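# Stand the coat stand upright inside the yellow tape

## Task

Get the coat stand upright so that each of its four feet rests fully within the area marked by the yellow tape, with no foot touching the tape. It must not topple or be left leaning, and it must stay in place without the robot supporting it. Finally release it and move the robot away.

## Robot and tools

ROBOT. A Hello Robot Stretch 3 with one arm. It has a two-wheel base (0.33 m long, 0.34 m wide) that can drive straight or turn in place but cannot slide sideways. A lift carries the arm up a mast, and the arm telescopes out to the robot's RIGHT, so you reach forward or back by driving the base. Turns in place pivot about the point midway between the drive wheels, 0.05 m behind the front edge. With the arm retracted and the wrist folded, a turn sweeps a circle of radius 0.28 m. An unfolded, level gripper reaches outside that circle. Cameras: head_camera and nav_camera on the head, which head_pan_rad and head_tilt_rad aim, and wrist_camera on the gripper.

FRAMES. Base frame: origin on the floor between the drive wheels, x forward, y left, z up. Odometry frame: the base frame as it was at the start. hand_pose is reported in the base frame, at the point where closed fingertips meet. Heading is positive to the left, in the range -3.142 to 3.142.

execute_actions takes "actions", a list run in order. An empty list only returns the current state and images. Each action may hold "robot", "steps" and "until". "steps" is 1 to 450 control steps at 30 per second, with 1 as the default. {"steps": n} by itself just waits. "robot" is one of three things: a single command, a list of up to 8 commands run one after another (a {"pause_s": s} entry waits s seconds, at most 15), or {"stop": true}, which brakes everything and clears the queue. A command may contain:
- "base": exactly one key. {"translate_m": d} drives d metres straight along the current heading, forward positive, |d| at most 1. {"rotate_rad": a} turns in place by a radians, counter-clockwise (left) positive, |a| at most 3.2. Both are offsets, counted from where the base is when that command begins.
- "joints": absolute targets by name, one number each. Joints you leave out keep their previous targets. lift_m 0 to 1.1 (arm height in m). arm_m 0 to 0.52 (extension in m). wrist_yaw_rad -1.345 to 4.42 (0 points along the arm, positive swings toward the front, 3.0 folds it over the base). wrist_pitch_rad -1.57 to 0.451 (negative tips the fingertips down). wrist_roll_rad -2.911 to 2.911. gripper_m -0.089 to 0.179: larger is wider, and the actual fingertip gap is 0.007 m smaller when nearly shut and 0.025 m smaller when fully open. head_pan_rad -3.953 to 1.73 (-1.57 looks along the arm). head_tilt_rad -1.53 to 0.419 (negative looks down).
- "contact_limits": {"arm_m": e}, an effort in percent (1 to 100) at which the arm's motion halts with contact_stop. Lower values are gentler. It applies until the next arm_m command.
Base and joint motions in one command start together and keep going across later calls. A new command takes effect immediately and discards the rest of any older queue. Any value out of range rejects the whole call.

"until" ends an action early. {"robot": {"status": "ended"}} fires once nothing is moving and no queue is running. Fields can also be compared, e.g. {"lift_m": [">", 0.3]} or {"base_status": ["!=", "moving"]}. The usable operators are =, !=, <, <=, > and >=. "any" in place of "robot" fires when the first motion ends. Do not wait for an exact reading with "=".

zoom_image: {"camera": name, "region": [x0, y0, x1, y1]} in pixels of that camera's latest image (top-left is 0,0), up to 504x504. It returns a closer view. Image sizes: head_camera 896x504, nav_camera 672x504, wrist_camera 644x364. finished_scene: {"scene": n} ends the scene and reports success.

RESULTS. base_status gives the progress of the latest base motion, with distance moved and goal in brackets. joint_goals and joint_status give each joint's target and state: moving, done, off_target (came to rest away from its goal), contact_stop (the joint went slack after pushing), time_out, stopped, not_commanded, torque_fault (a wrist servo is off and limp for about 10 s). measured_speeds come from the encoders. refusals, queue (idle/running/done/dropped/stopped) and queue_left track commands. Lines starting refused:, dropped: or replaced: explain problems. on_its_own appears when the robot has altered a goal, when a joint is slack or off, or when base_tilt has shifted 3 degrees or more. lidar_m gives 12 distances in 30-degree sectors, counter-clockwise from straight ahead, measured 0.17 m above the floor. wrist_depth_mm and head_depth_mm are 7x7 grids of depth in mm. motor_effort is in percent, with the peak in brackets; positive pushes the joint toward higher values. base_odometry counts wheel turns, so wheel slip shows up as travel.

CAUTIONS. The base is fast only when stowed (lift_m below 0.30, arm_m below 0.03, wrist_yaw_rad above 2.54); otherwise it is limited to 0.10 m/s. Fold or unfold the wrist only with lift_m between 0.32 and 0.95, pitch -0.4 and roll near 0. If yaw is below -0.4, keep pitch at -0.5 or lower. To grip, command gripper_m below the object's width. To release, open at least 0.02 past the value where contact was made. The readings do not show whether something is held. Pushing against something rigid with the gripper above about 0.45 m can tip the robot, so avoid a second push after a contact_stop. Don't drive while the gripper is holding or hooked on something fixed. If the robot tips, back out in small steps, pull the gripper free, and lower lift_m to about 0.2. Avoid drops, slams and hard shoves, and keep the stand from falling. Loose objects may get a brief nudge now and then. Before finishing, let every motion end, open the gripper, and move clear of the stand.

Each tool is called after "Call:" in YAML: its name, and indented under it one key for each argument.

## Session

Call:
execute_actions:
  actions:
    - {"robot":{"joints":{"head_tilt_rad":-0.8,"wrist_pitch_rad":-0.4,"lift_m":0.4}},"steps":450,"until":{"robot":{"status":"ended"}}}

Scene clock: 1.00 s.
robot.base_odometry: x=+0.000 y=+0.000 heading=+0.000 (m, m, rad; robot's odometry frame)
robot.turned_by_wheels: +0.000 (rad since the last result)
robot.turned_by_imu: +0.000 (rad since the last result)
robot.base_tilt: forward=+0.0 right=-1.9 (deg)
robot.lidar_m: 0.96 2.41 1.55 1.60 1.89 1.18 1.46 1.16 1.92 1.88 2.03 2.73
robot.head_depth_mm: 2222 2529 2362 1858 1536 1308 1139 / 2214 2503 2292 1866 1547 1317 1145 / 2300 2606 2381 1811 1506 1317 1147 / 2329 2660 2385 1894 1551 1320 1152 / 2366 2682 2385 1890 1557 1323 1149 / 2838 3146 2420 1903 1566 1327 1151 / 2989 3217 2430 1904 1569 1329 1155
robot.base_status: not_commanded
robot.joint_positions: lift_m=+0.399 arm_m=+0.002 wrist_yaw_rad=+3.021 wrist_pitch_rad=-0.422 wrist_roll_rad=-0.018 gripper_m=+0.037 head_pan_rad=-0.012 head_tilt_rad=-0.790
robot.joint_goals: lift_m=+0.400 arm_m=+0.002 wrist_yaw_rad=+3.021 wrist_pitch_rad=-0.400 wrist_roll_rad=-0.018 gripper_m=+0.037 head_pan_rad=-0.012 head_tilt_rad=-0.800
robot.joint_status: lift_m=done arm_m=not_commanded wrist_yaw_rad=not_commanded wrist_pitch_rad=done wrist_roll_rad=not_commanded gripper_m=not_commanded head_pan_rad=not_commanded head_tilt_rad=done
robot.measured_speeds: translate_m=+0.000 rotate_rad=+0.000 lift_m=+0.000 arm_m=+0.000 wrist_yaw_rad=+0.000 wrist_pitch_rad=+0.000 wrist_roll_rad=+0.000 head_pan_rad=+0.000 head_tilt_rad=+0.000
robot: refusals=0 queue=done queue_left=0
robot.motor_effort: left_wheel=+0(0) right_wheel=+0(0) lift_m=+62(66) arm_m=-1(0) wrist_yaw_rad=-1(0) wrist_pitch_rad=+11(12) wrist_roll_rad=+0(0) gripper_m=+0(0) head_pan_rad=+0(0) head_tilt_rad=-5(41) (%)
robot.hand_pose: x=+0.0057 y=+0.0754 z=+0.4111 quat_wxyz=(+0.189, +0.692, +0.108, +0.688) (m; robot's base frame)
robot.wrist_depth_mm: - - - - - - - / - - - - - - - / - - - - - - - / 931 927 955 948 952 946 940 / 787 773 - 781 810 781 792 / 659 658 - 650 - 665 660 / 568 575 - 596 566 558 571
pictures: head_camera (sideways: a quarter turn clockwise sets it upright), nav_camera (sideways: a quarter turn counterclockwise sets it upright), wrist_camera
camera_calibration (this result's frames):
head_camera: T_world_to_cam=[[-0.685703, -0.0181309, -0.727656, 0.969684], [-0.0469406, 0.99871, 0.0193495, -0.0253092], [0.726366, 0.0474246, -0.685669, 0.845311], [0, 0, 0, 1]] pos_world=[0.0497218, 0.00276927, 1.28569]
nav_camera: T_world_to_cam=[[0.744548, 0.0153526, 0.667392, -0.834644], [-0.0119751, -0.999267, 0.0363465, 0.00282392], [0.667461, -0.0350538, -0.743819, 0.920787], [0, 0, 0, 1]] pos_world=[0.00687741, 0.0479129, 1.24183]
wrist_camera: T_world_to_cam=[[0.9983, -0.0559546, 0.0163075, -0.00017183], [-0.0196942, -0.587203, -0.8092, 0.406638], [0.0548543, 0.807503, -0.587307, 0.341901], [0, 0, 0, 1]] pos_world=[-0.0105748, -0.0373165, 0.529855]
Images, in order (width x height): head_camera 896x504, nav_camera 672x504, wrist_camera 644x364.

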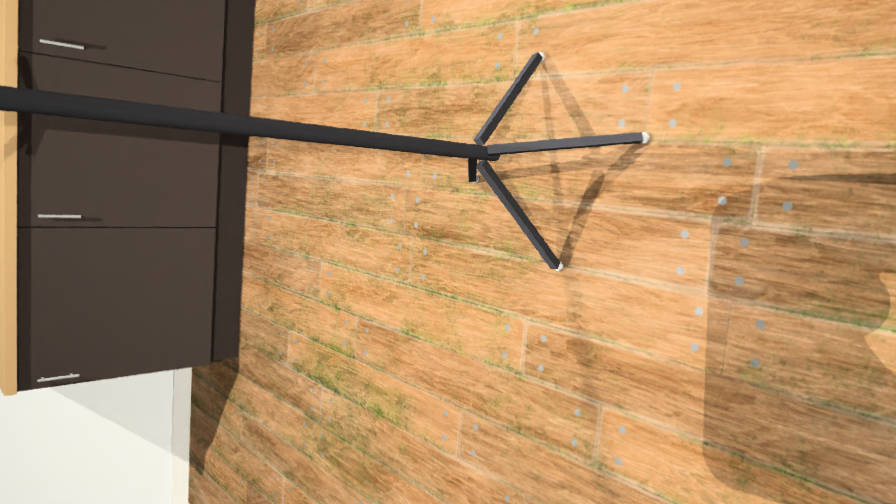

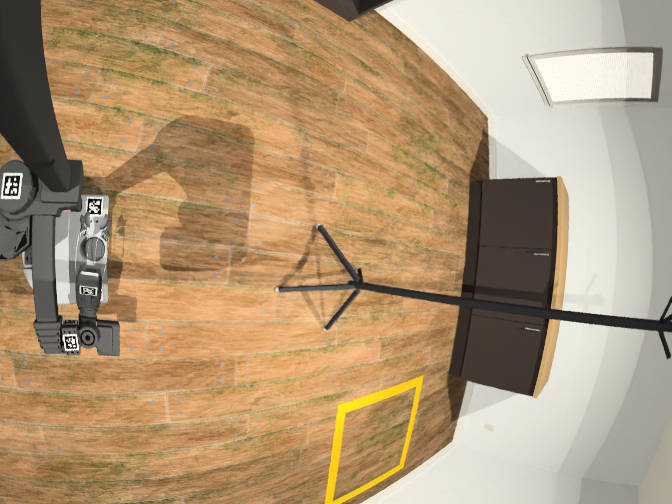

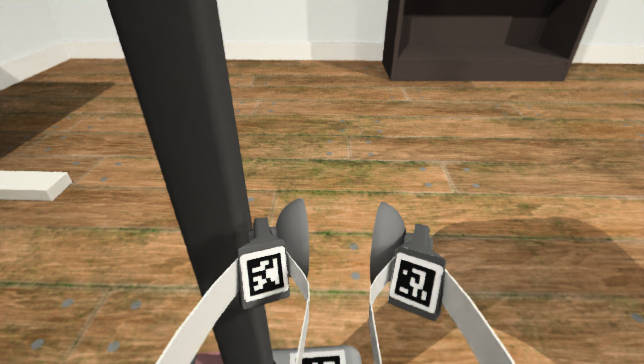

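Call:
execute_actions:
  actions:
    - {"robot":[{"base":{"rotate_rad":-0.814},"joints":{"lift_m":0.27,"head_pan_rad":-1.9}},{"base":{"translate_m":0.94}},{"base":{"rotate_rad":2.78}},{"joints":{"lift_m":0.34}},{"joints":{"wrist_yaw_rad":1.57,"arm_m":0.4,"gripper_m":0.17}},{"joints":{"wrist_pitch_rad":0,"lift_m":0.26}}],"steps":450,"until":{"robot":{"status":"ended"}}}
    - {"steps":450,"until":{"robot":{"status":"ended"}}}

Scene clock: 27.43 s.
robot.base_odometry: x=+0.645 y=-0.683 heading=+1.966 (m, m, rad; robot's odometry frame)
robot.turned_by_wheels: +1.966 (rad since the last result)
robot.turned_by_imu: +1.937 (rad since the last result)
robot.base_tilt: forward=+0.1 right=-1.8 (deg)
robot.lidar_m: 2.53 2.11 1.72 1.89 1.36 1.29 1.33 1.77 1.98 2.04 0.58 2.18
robot.head_depth_mm: 1686 1849 2175 1855 1541 1308 1138 / 1727 1877 2133 1869 1541 1323 1141 / 1755 1938 2172 1873 1544 1322 1166 / 1800 1982 2221 1885 1554 1321 1129 / 1840 2034 2252 1892 1559 1294 1151 / 1877 2090 2326 1885 1556 1297 1149 / 1937 2150 2333 1908 1576 1323 1154
robot.base_status: done (rotate_rad +2.7799 of +2.7800)
robot.joint_positions: lift_m=+0.261 arm_m=+0.400 wrist_yaw_rad=+1.571 wrist_pitch_rad=-0.026 wrist_roll_rad=-0.018 gripper_m=+0.170 head_pan_rad=-1.893 head_tilt_rad=-0.791
robot.joint_goals: lift_m=+0.260 arm_m=+0.400 wrist_yaw_rad=+1.570 wrist_pitch_rad=+0.000 wrist_roll_rad=-0.018 gripper_m=+0.170 head_pan_rad=-1.900 head_tilt_rad=-0.800
robot.joint_status: lift_m=done arm_m=done wrist_yaw_rad=done wrist_pitch_rad=done wrist_roll_rad=not_commanded gripper_m=done head_pan_rad=done head_tilt_rad=done
robot.measured_speeds: translate_m=+0.000 rotate_rad=+0.000 lift_m=+0.000 arm_m=+0.000 wrist_yaw_rad=+0.000 wrist_pitch_rad=+0.000 wrist_roll_rad=+0.000 head_pan_rad=+0.000 head_tilt_rad=+0.000
robot: refusals=0 queue=done queue_left=0
robot.motor_effort: left_wheel=-3(11) right_wheel=+3(15) lift_m=+24(66) arm_m=+4(5) wrist_yaw_rad=-1(2) wrist_pitch_rad=+13(12) wrist_roll_rad=+0(0) gripper_m=+0(83) head_pan_rad=-3(42) head_tilt_rad=-5(5) (%)
robot.hand_pose: x=+0.2342 y=-0.5445 z=+0.3686 quat_wxyz=(+0.511, +0.502, -0.488, +0.498) (m; robot's base frame)
robot.wrist_depth_mm: - - - - 225 - - / - - - - - - - / - - - - 241 - - / - - - - - - - / - - - - - - - / 876 792 857 876 778 890 970 / 625 666 661 607 273 680 628
pictures: head_camera (sideways: a quarter turn clockwise sets it upright), nav_camera (sideways: a quarter turn counterclockwise sets it upright), wrist_camera
camera_calibration (this result's frames):
head_camera: T_world_to_cam=[[0.192813, 0.659095, -0.726923, 0.96337], [0.96516, -0.26094, 0.0194121, -0.0315644], [-0.176889, -0.70534, -0.686445, 0.851829], [0, 0, 0, 1]] pos_world=[-0.00460647, -0.0423602, 1.28564]
nav_camera: T_world_to_cam=[[-0.213444, -0.714207, 0.666596, -0.827764], [-0.947681, 0.317143, 0.0363469, 0.00853132], [-0.237366, -0.623962, -0.744532, 0.927234], [0, 0, 0, 1]] pos_world=[0.051497, -0.0153408, 1.24183]
wrist_camera: T_world_to_cam=[[0.0540393, -0.997738, 0.0399933, -0.56275], [-0.227113, -0.0512832, -0.972517, 0.413381], [0.972368, 0.0434712, -0.22937, 0.0421593], [0, 0, 0, 1]] pos_world=[0.0833004, -0.54211, 0.434196]
Images, in order (width x height): head_camera 896x504, nav_camera 672x504, wrist_camera 644x364.

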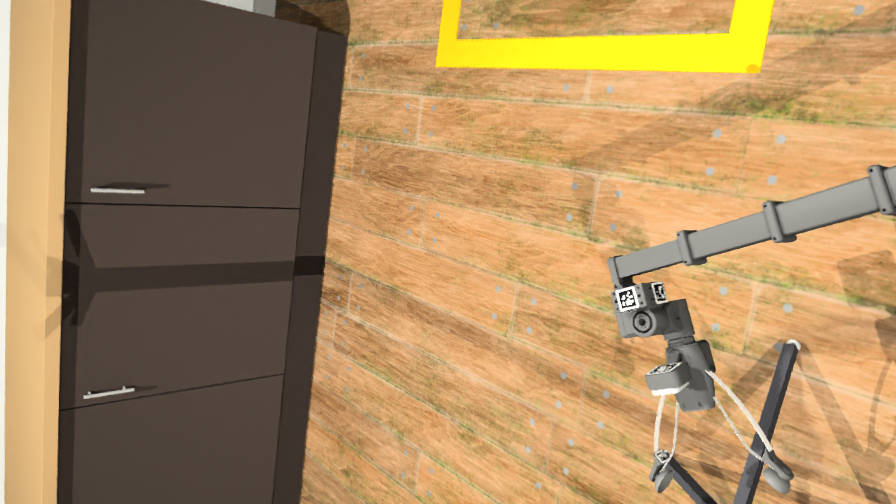

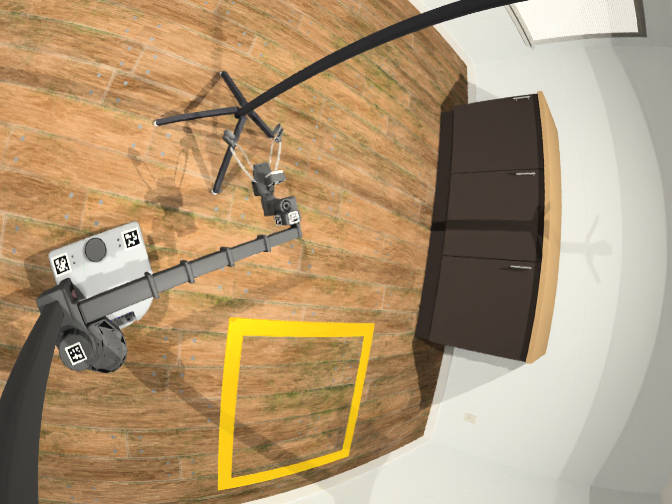

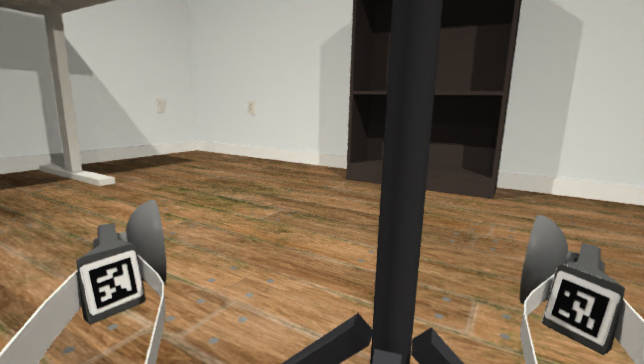

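Call:
execute_actions:
  actions:
    - {"robot":[{"joints":{"arm_m":0.445,"head_pan_rad":-1.3}},{"base":{"translate_m":0.14}},{"joints":{"gripper_m":-0.04}},{"base":{"translate_m":-0.99}},{"base":{"rotate_rad":-0.2}},{"base":{"rotate_rad":-0.2}},{"base":{"rotate_rad":-0.2}}],"steps":450,"until":{"robot":{"status":"ended"}}}
    - {"steps":450,"until":{"robot":{"status":"ended"}}}

Scene clock: 59.50 s.
robot.base_odometry: x=+0.974 y=-1.467 heading=+1.369 (m, m, rad; robot's odometry frame)
robot.turned_by_wheels: -0.597 (rad since the last result)
robot.turned_by_imu: -0.568 (rad since the last result)
robot.base_tilt: forward=+0.1 right=-1.7 (deg)
robot.lidar_m: 2.90 3.00 2.26 2.24 0.86 0.58 0.54 0.55 0.71 0.57 0.50 2.07
robot.head_depth_mm: 1827 2043 2245 1844 1557 1306 1139 / 1854 2097 2280 1855 1552 1285 1141 / 1897 2156 2315 1858 1589 1284 1144 / 1488 1610 683 1774 1478 1264 1132 / 1555 1614 1875 1891 1547 1297 1154 / 1568 1666 1941 1893 1558 1333 1157 / 1596 1711 2002 1897 1565 1332 1155
robot.base_status: done (rotate_rad -0.1999 of -0.2000)
robot.joint_positions: lift_m=+0.260 arm_m=+0.445 wrist_yaw_rad=+1.605 wrist_pitch_rad=-0.023 wrist_roll_rad=-0.018 gripper_m=-0.014 head_pan_rad=-1.306 head_tilt_rad=-0.793
robot.joint_goals: lift_m=+0.260 arm_m=+0.445 wrist_yaw_rad=+1.613 wrist_pitch_rad=+0.000 wrist_roll_rad=-0.018 gripper_m=-0.015 head_pan_rad=-1.300 head_tilt_rad=-0.800
robot.joint_status: lift_m=done arm_m=done wrist_yaw_rad=done wrist_pitch_rad=done wrist_roll_rad=not_commanded gripper_m=done head_pan_rad=done head_tilt_rad=done
robot.measured_speeds: translate_m=+0.000 rotate_rad=+0.000 lift_m=+0.000 arm_m=+0.000 wrist_yaw_rad=+0.000 wrist_pitch_rad=+0.000 wrist_roll_rad=+0.000 head_pan_rad=+0.000 head_tilt_rad=+0.000
robot: refusals=0 queue=done queue_left=0
robot.on_its_own: wrist_yaw_rad is held at +1.613, not at your +1.570, by its stall guard, which is not easing now; gripper_m is held at -0.015, not at your -0.040, by its stall guard, which is not easing now
robot.motor_effort: left_wheel=+2(43) right_wheel=-2(86) lift_m=+29(29) arm_m=-1(7) wrist_yaw_rad=+5(45) wrist_pitch_rad=+11(14) wrist_roll_rad=+0(0) gripper_m=-15(100) head_pan_rad=+3(34) head_tilt_rad=-3(5) (%)
robot.hand_pose: x=+0.2341 y=-0.5813 z=+0.3691 quat_wxyz=(+0.502, +0.510, -0.480, +0.507) (m; robot's base frame)
robot.wrist_depth_mm: - - - 106 - - - / - - - 110 - - - / - - - 113 - - - / - - - 117 - - - / - - - 121 - - - / 848 843 864 125 - 876 921 / 641 669 673 131 665 691 688
pictures: head_camera (sideways: a quarter turn clockwise sets it upright), nav_camera (sideways: a quarter turn counterclockwise sets it upright), wrist_camera
camera_calibration (this result's frames):
head_camera: T_world_to_cam=[[-0.205008, 0.656724, -0.725731, 0.964243], [0.948052, 0.317515, 0.0195136, -0.0315922], [0.243245, -0.684031, -0.687702, 0.850901], [0, 0, 0, 1]] pos_world=[0.0206506, -0.0411684, 1.28556]
nav_camera: T_world_to_cam=[[0.218341, -0.713933, 0.665302, -0.828712], [-0.964617, -0.261136, 0.0363474, 0.00863408], [0.147785, -0.649698, -0.745689, 0.926389], [0, 0, 0, 1]] pos_world=[0.0523642, 0.0124833, 1.24183]
wrist_camera: T_world_to_cam=[[0.0874132, -0.995367, 0.0400367, -0.605921], [-0.222988, -0.0587219, -0.973051, 0.406832], [0.970894, 0.0761298, -0.227088, 0.0624266], [0, 0, 0, 1]] pos_world=[0.0830747, -0.583976, 0.434304]
Images, in order (width x height): head_camera 896x504, nav_camera 672x504, wrist_camera 644x364.

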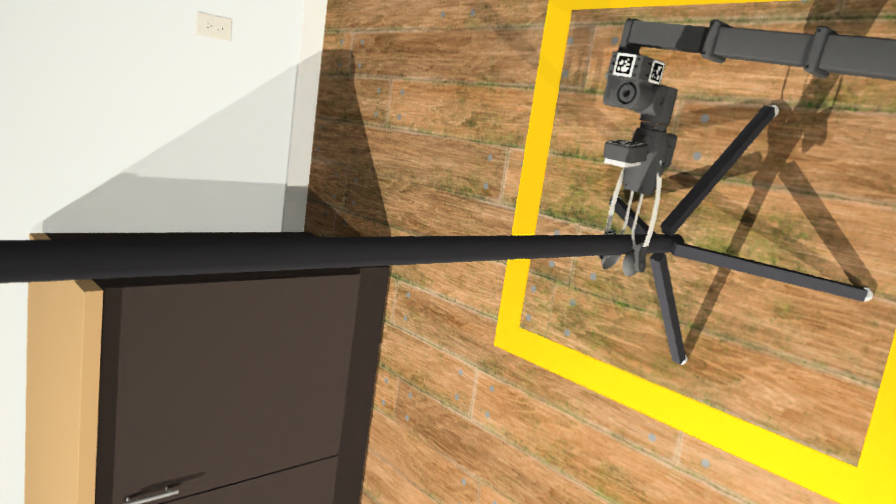

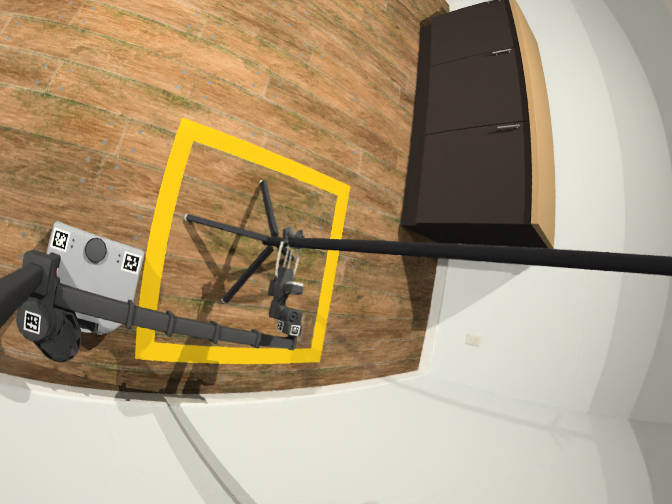

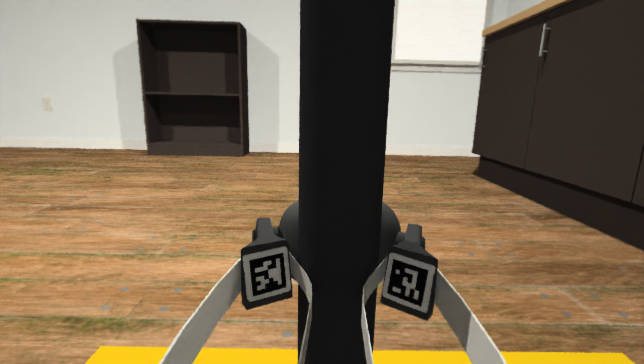

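Call:
execute_actions:
  actions:
    - {"robot":[{"joints":{"gripper_m":0.15}},{"base":{"translate_m":-0.1}},{"joints":{"arm_m":0.03}}],"steps":450,"until":{"robot":{"status":"ended"}}}

Call:
finished_scene:
  scene: 2

Scene clock: 71.47 s.
robot.base_odometry: x=+0.954 y=-1.565 heading=+1.369 (m, m, rad; robot's odometry frame)
robot.turned_by_wheels: +0.000 (rad since the last result)
robot.turned_by_imu: +0.000 (rad since the last result)
robot.base_tilt: forward=+0.1 right=-1.8 (deg)
robot.lidar_m: 2.99 3.09 2.27 2.54 0.70 0.48 0.45 0.45 0.58 1.30 0.55 2.08
robot.head_depth_mm: 1816 2063 2264 1854 1532 1306 1139 / 1861 2092 2283 1861 1539 1314 1138 / 1907 2166 2335 1873 1552 1307 1142 / 1904 2143 2273 1881 1555 1293 1145 / 1678 1634 1813 1775 1528 1270 1141 / 1468 1660 1961 1906 1558 1326 1151 / 1602 1723 2012 1911 1561 1333 1155
robot.base_status: done (translate_m -0.1000 of -0.1000)
robot.joint_positions: lift_m=+0.260 arm_m=+0.030 wrist_yaw_rad=+1.611 wrist_pitch_rad=-0.023 wrist_roll_rad=-0.018 gripper_m=+0.150 head_pan_rad=-1.306 head_tilt_rad=-0.793
robot.joint_goals: lift_m=+0.260 arm_m=+0.030 wrist_yaw_rad=+1.613 wrist_pitch_rad=+0.000 wrist_roll_rad=-0.018 gripper_m=+0.150 head_pan_rad=-1.300 head_tilt_rad=-0.800
robot.joint_status: lift_m=done arm_m=done wrist_yaw_rad=done wrist_pitch_rad=done wrist_roll_rad=not_commanded gripper_m=done head_pan_rad=done head_tilt_rad=done
robot.measured_speeds: translate_m=+0.000 rotate_rad=+0.000 lift_m=+0.000 arm_m=+0.000 wrist_yaw_rad=+0.000 wrist_pitch_rad=+0.000 wrist_roll_rad=+0.000 head_pan_rad=+0.000 head_tilt_rad=+0.000
robot: refusals=0 queue=done queue_left=0
robot.on_its_own: wrist_yaw_rad is held at +1.613, not at your +1.570, by its stall guard, which is not easing now
robot.motor_effort: left_wheel=+2(6) right_wheel=-3(11) lift_m=+29(29) arm_m=-5(5) wrist_yaw_rad=+1(5) wrist_pitch_rad=+11(11) wrist_roll_rad=+0(0) gripper_m=+0(81) head_pan_rad=+3(3) head_tilt_rad=-5(3) (%)
robot.hand_pose: x=+0.2340 y=-0.1650 z=+0.3691 quat_wxyz=(+0.500, +0.511, -0.479, +0.509) (m; robot's base frame)
robot.wrist_depth_mm: - - - - - - - / - - - - - - - / - - - - - - - / - - - - - - - / - - - - - - - / 835 - 867 865 835 898 886 / 663 655 661 673 661 687 652
pictures: head_camera (sideways: a quarter turn clockwise sets it upright), nav_camera (sideways: a quarter turn counterclockwise sets it upright), wrist_camera
camera_calibration (this result's frames):
head_camera: T_world_to_cam=[[-0.205008, 0.656724, -0.725731, 0.964243], [0.948053, 0.317515, 0.0195136, -0.0315922], [0.243245, -0.684031, -0.687702, 0.850901], [0, 0, 0, 1]] pos_world=[0.0206506, -0.0411684, 1.28556]
nav_camera: T_world_to_cam=[[0.218341, -0.713933, 0.665302, -0.828711], [-0.964617, -0.261136, 0.0363474, 0.00863408], [0.147785, -0.649698, -0.745689, 0.926389], [0, 0, 0, 1]] pos_world=[0.0523642, 0.0124833, 1.24183]
wrist_camera: T_world_to_cam=[[0.0936742, -0.994797, 0.040042, -0.192861], [-0.222614, -0.0601289, -0.973051, 0.430948], [0.970396, 0.0822358, -0.227089, 0.0319115], [0, 0, 0, 1]] pos_world=[0.0830346, -0.16857, 0.434304]
Images, in order (width x height): head_camera 896x504, nav_camera 672x504, wrist_camera 644x364.

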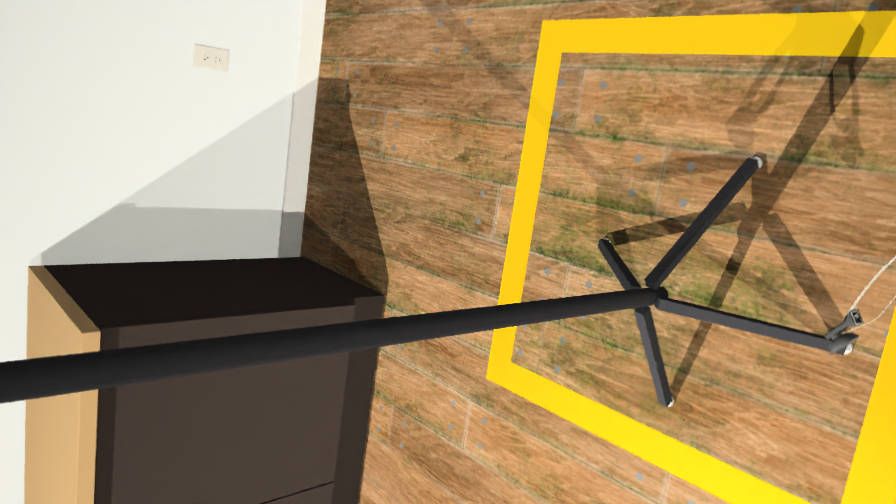

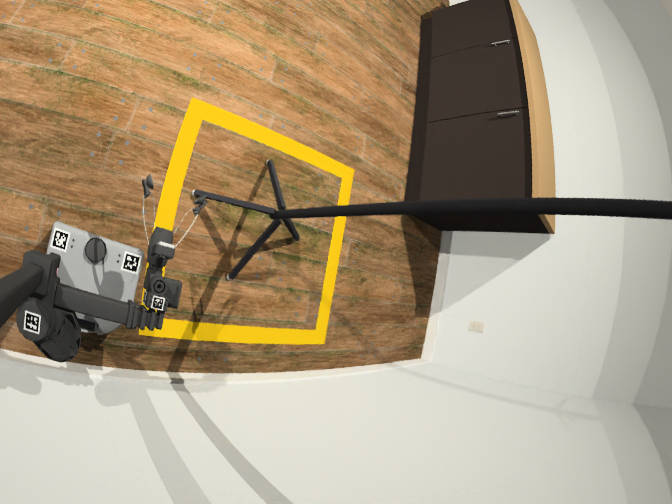

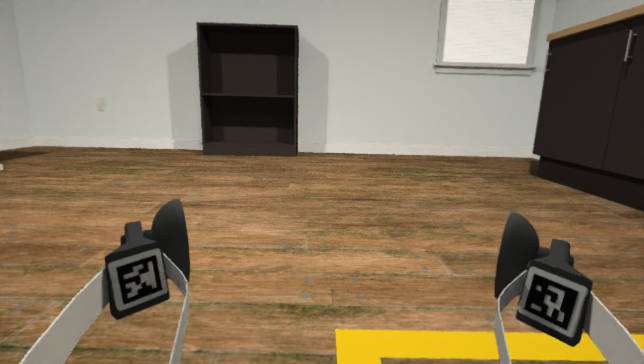

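The scene is finished: the task was done.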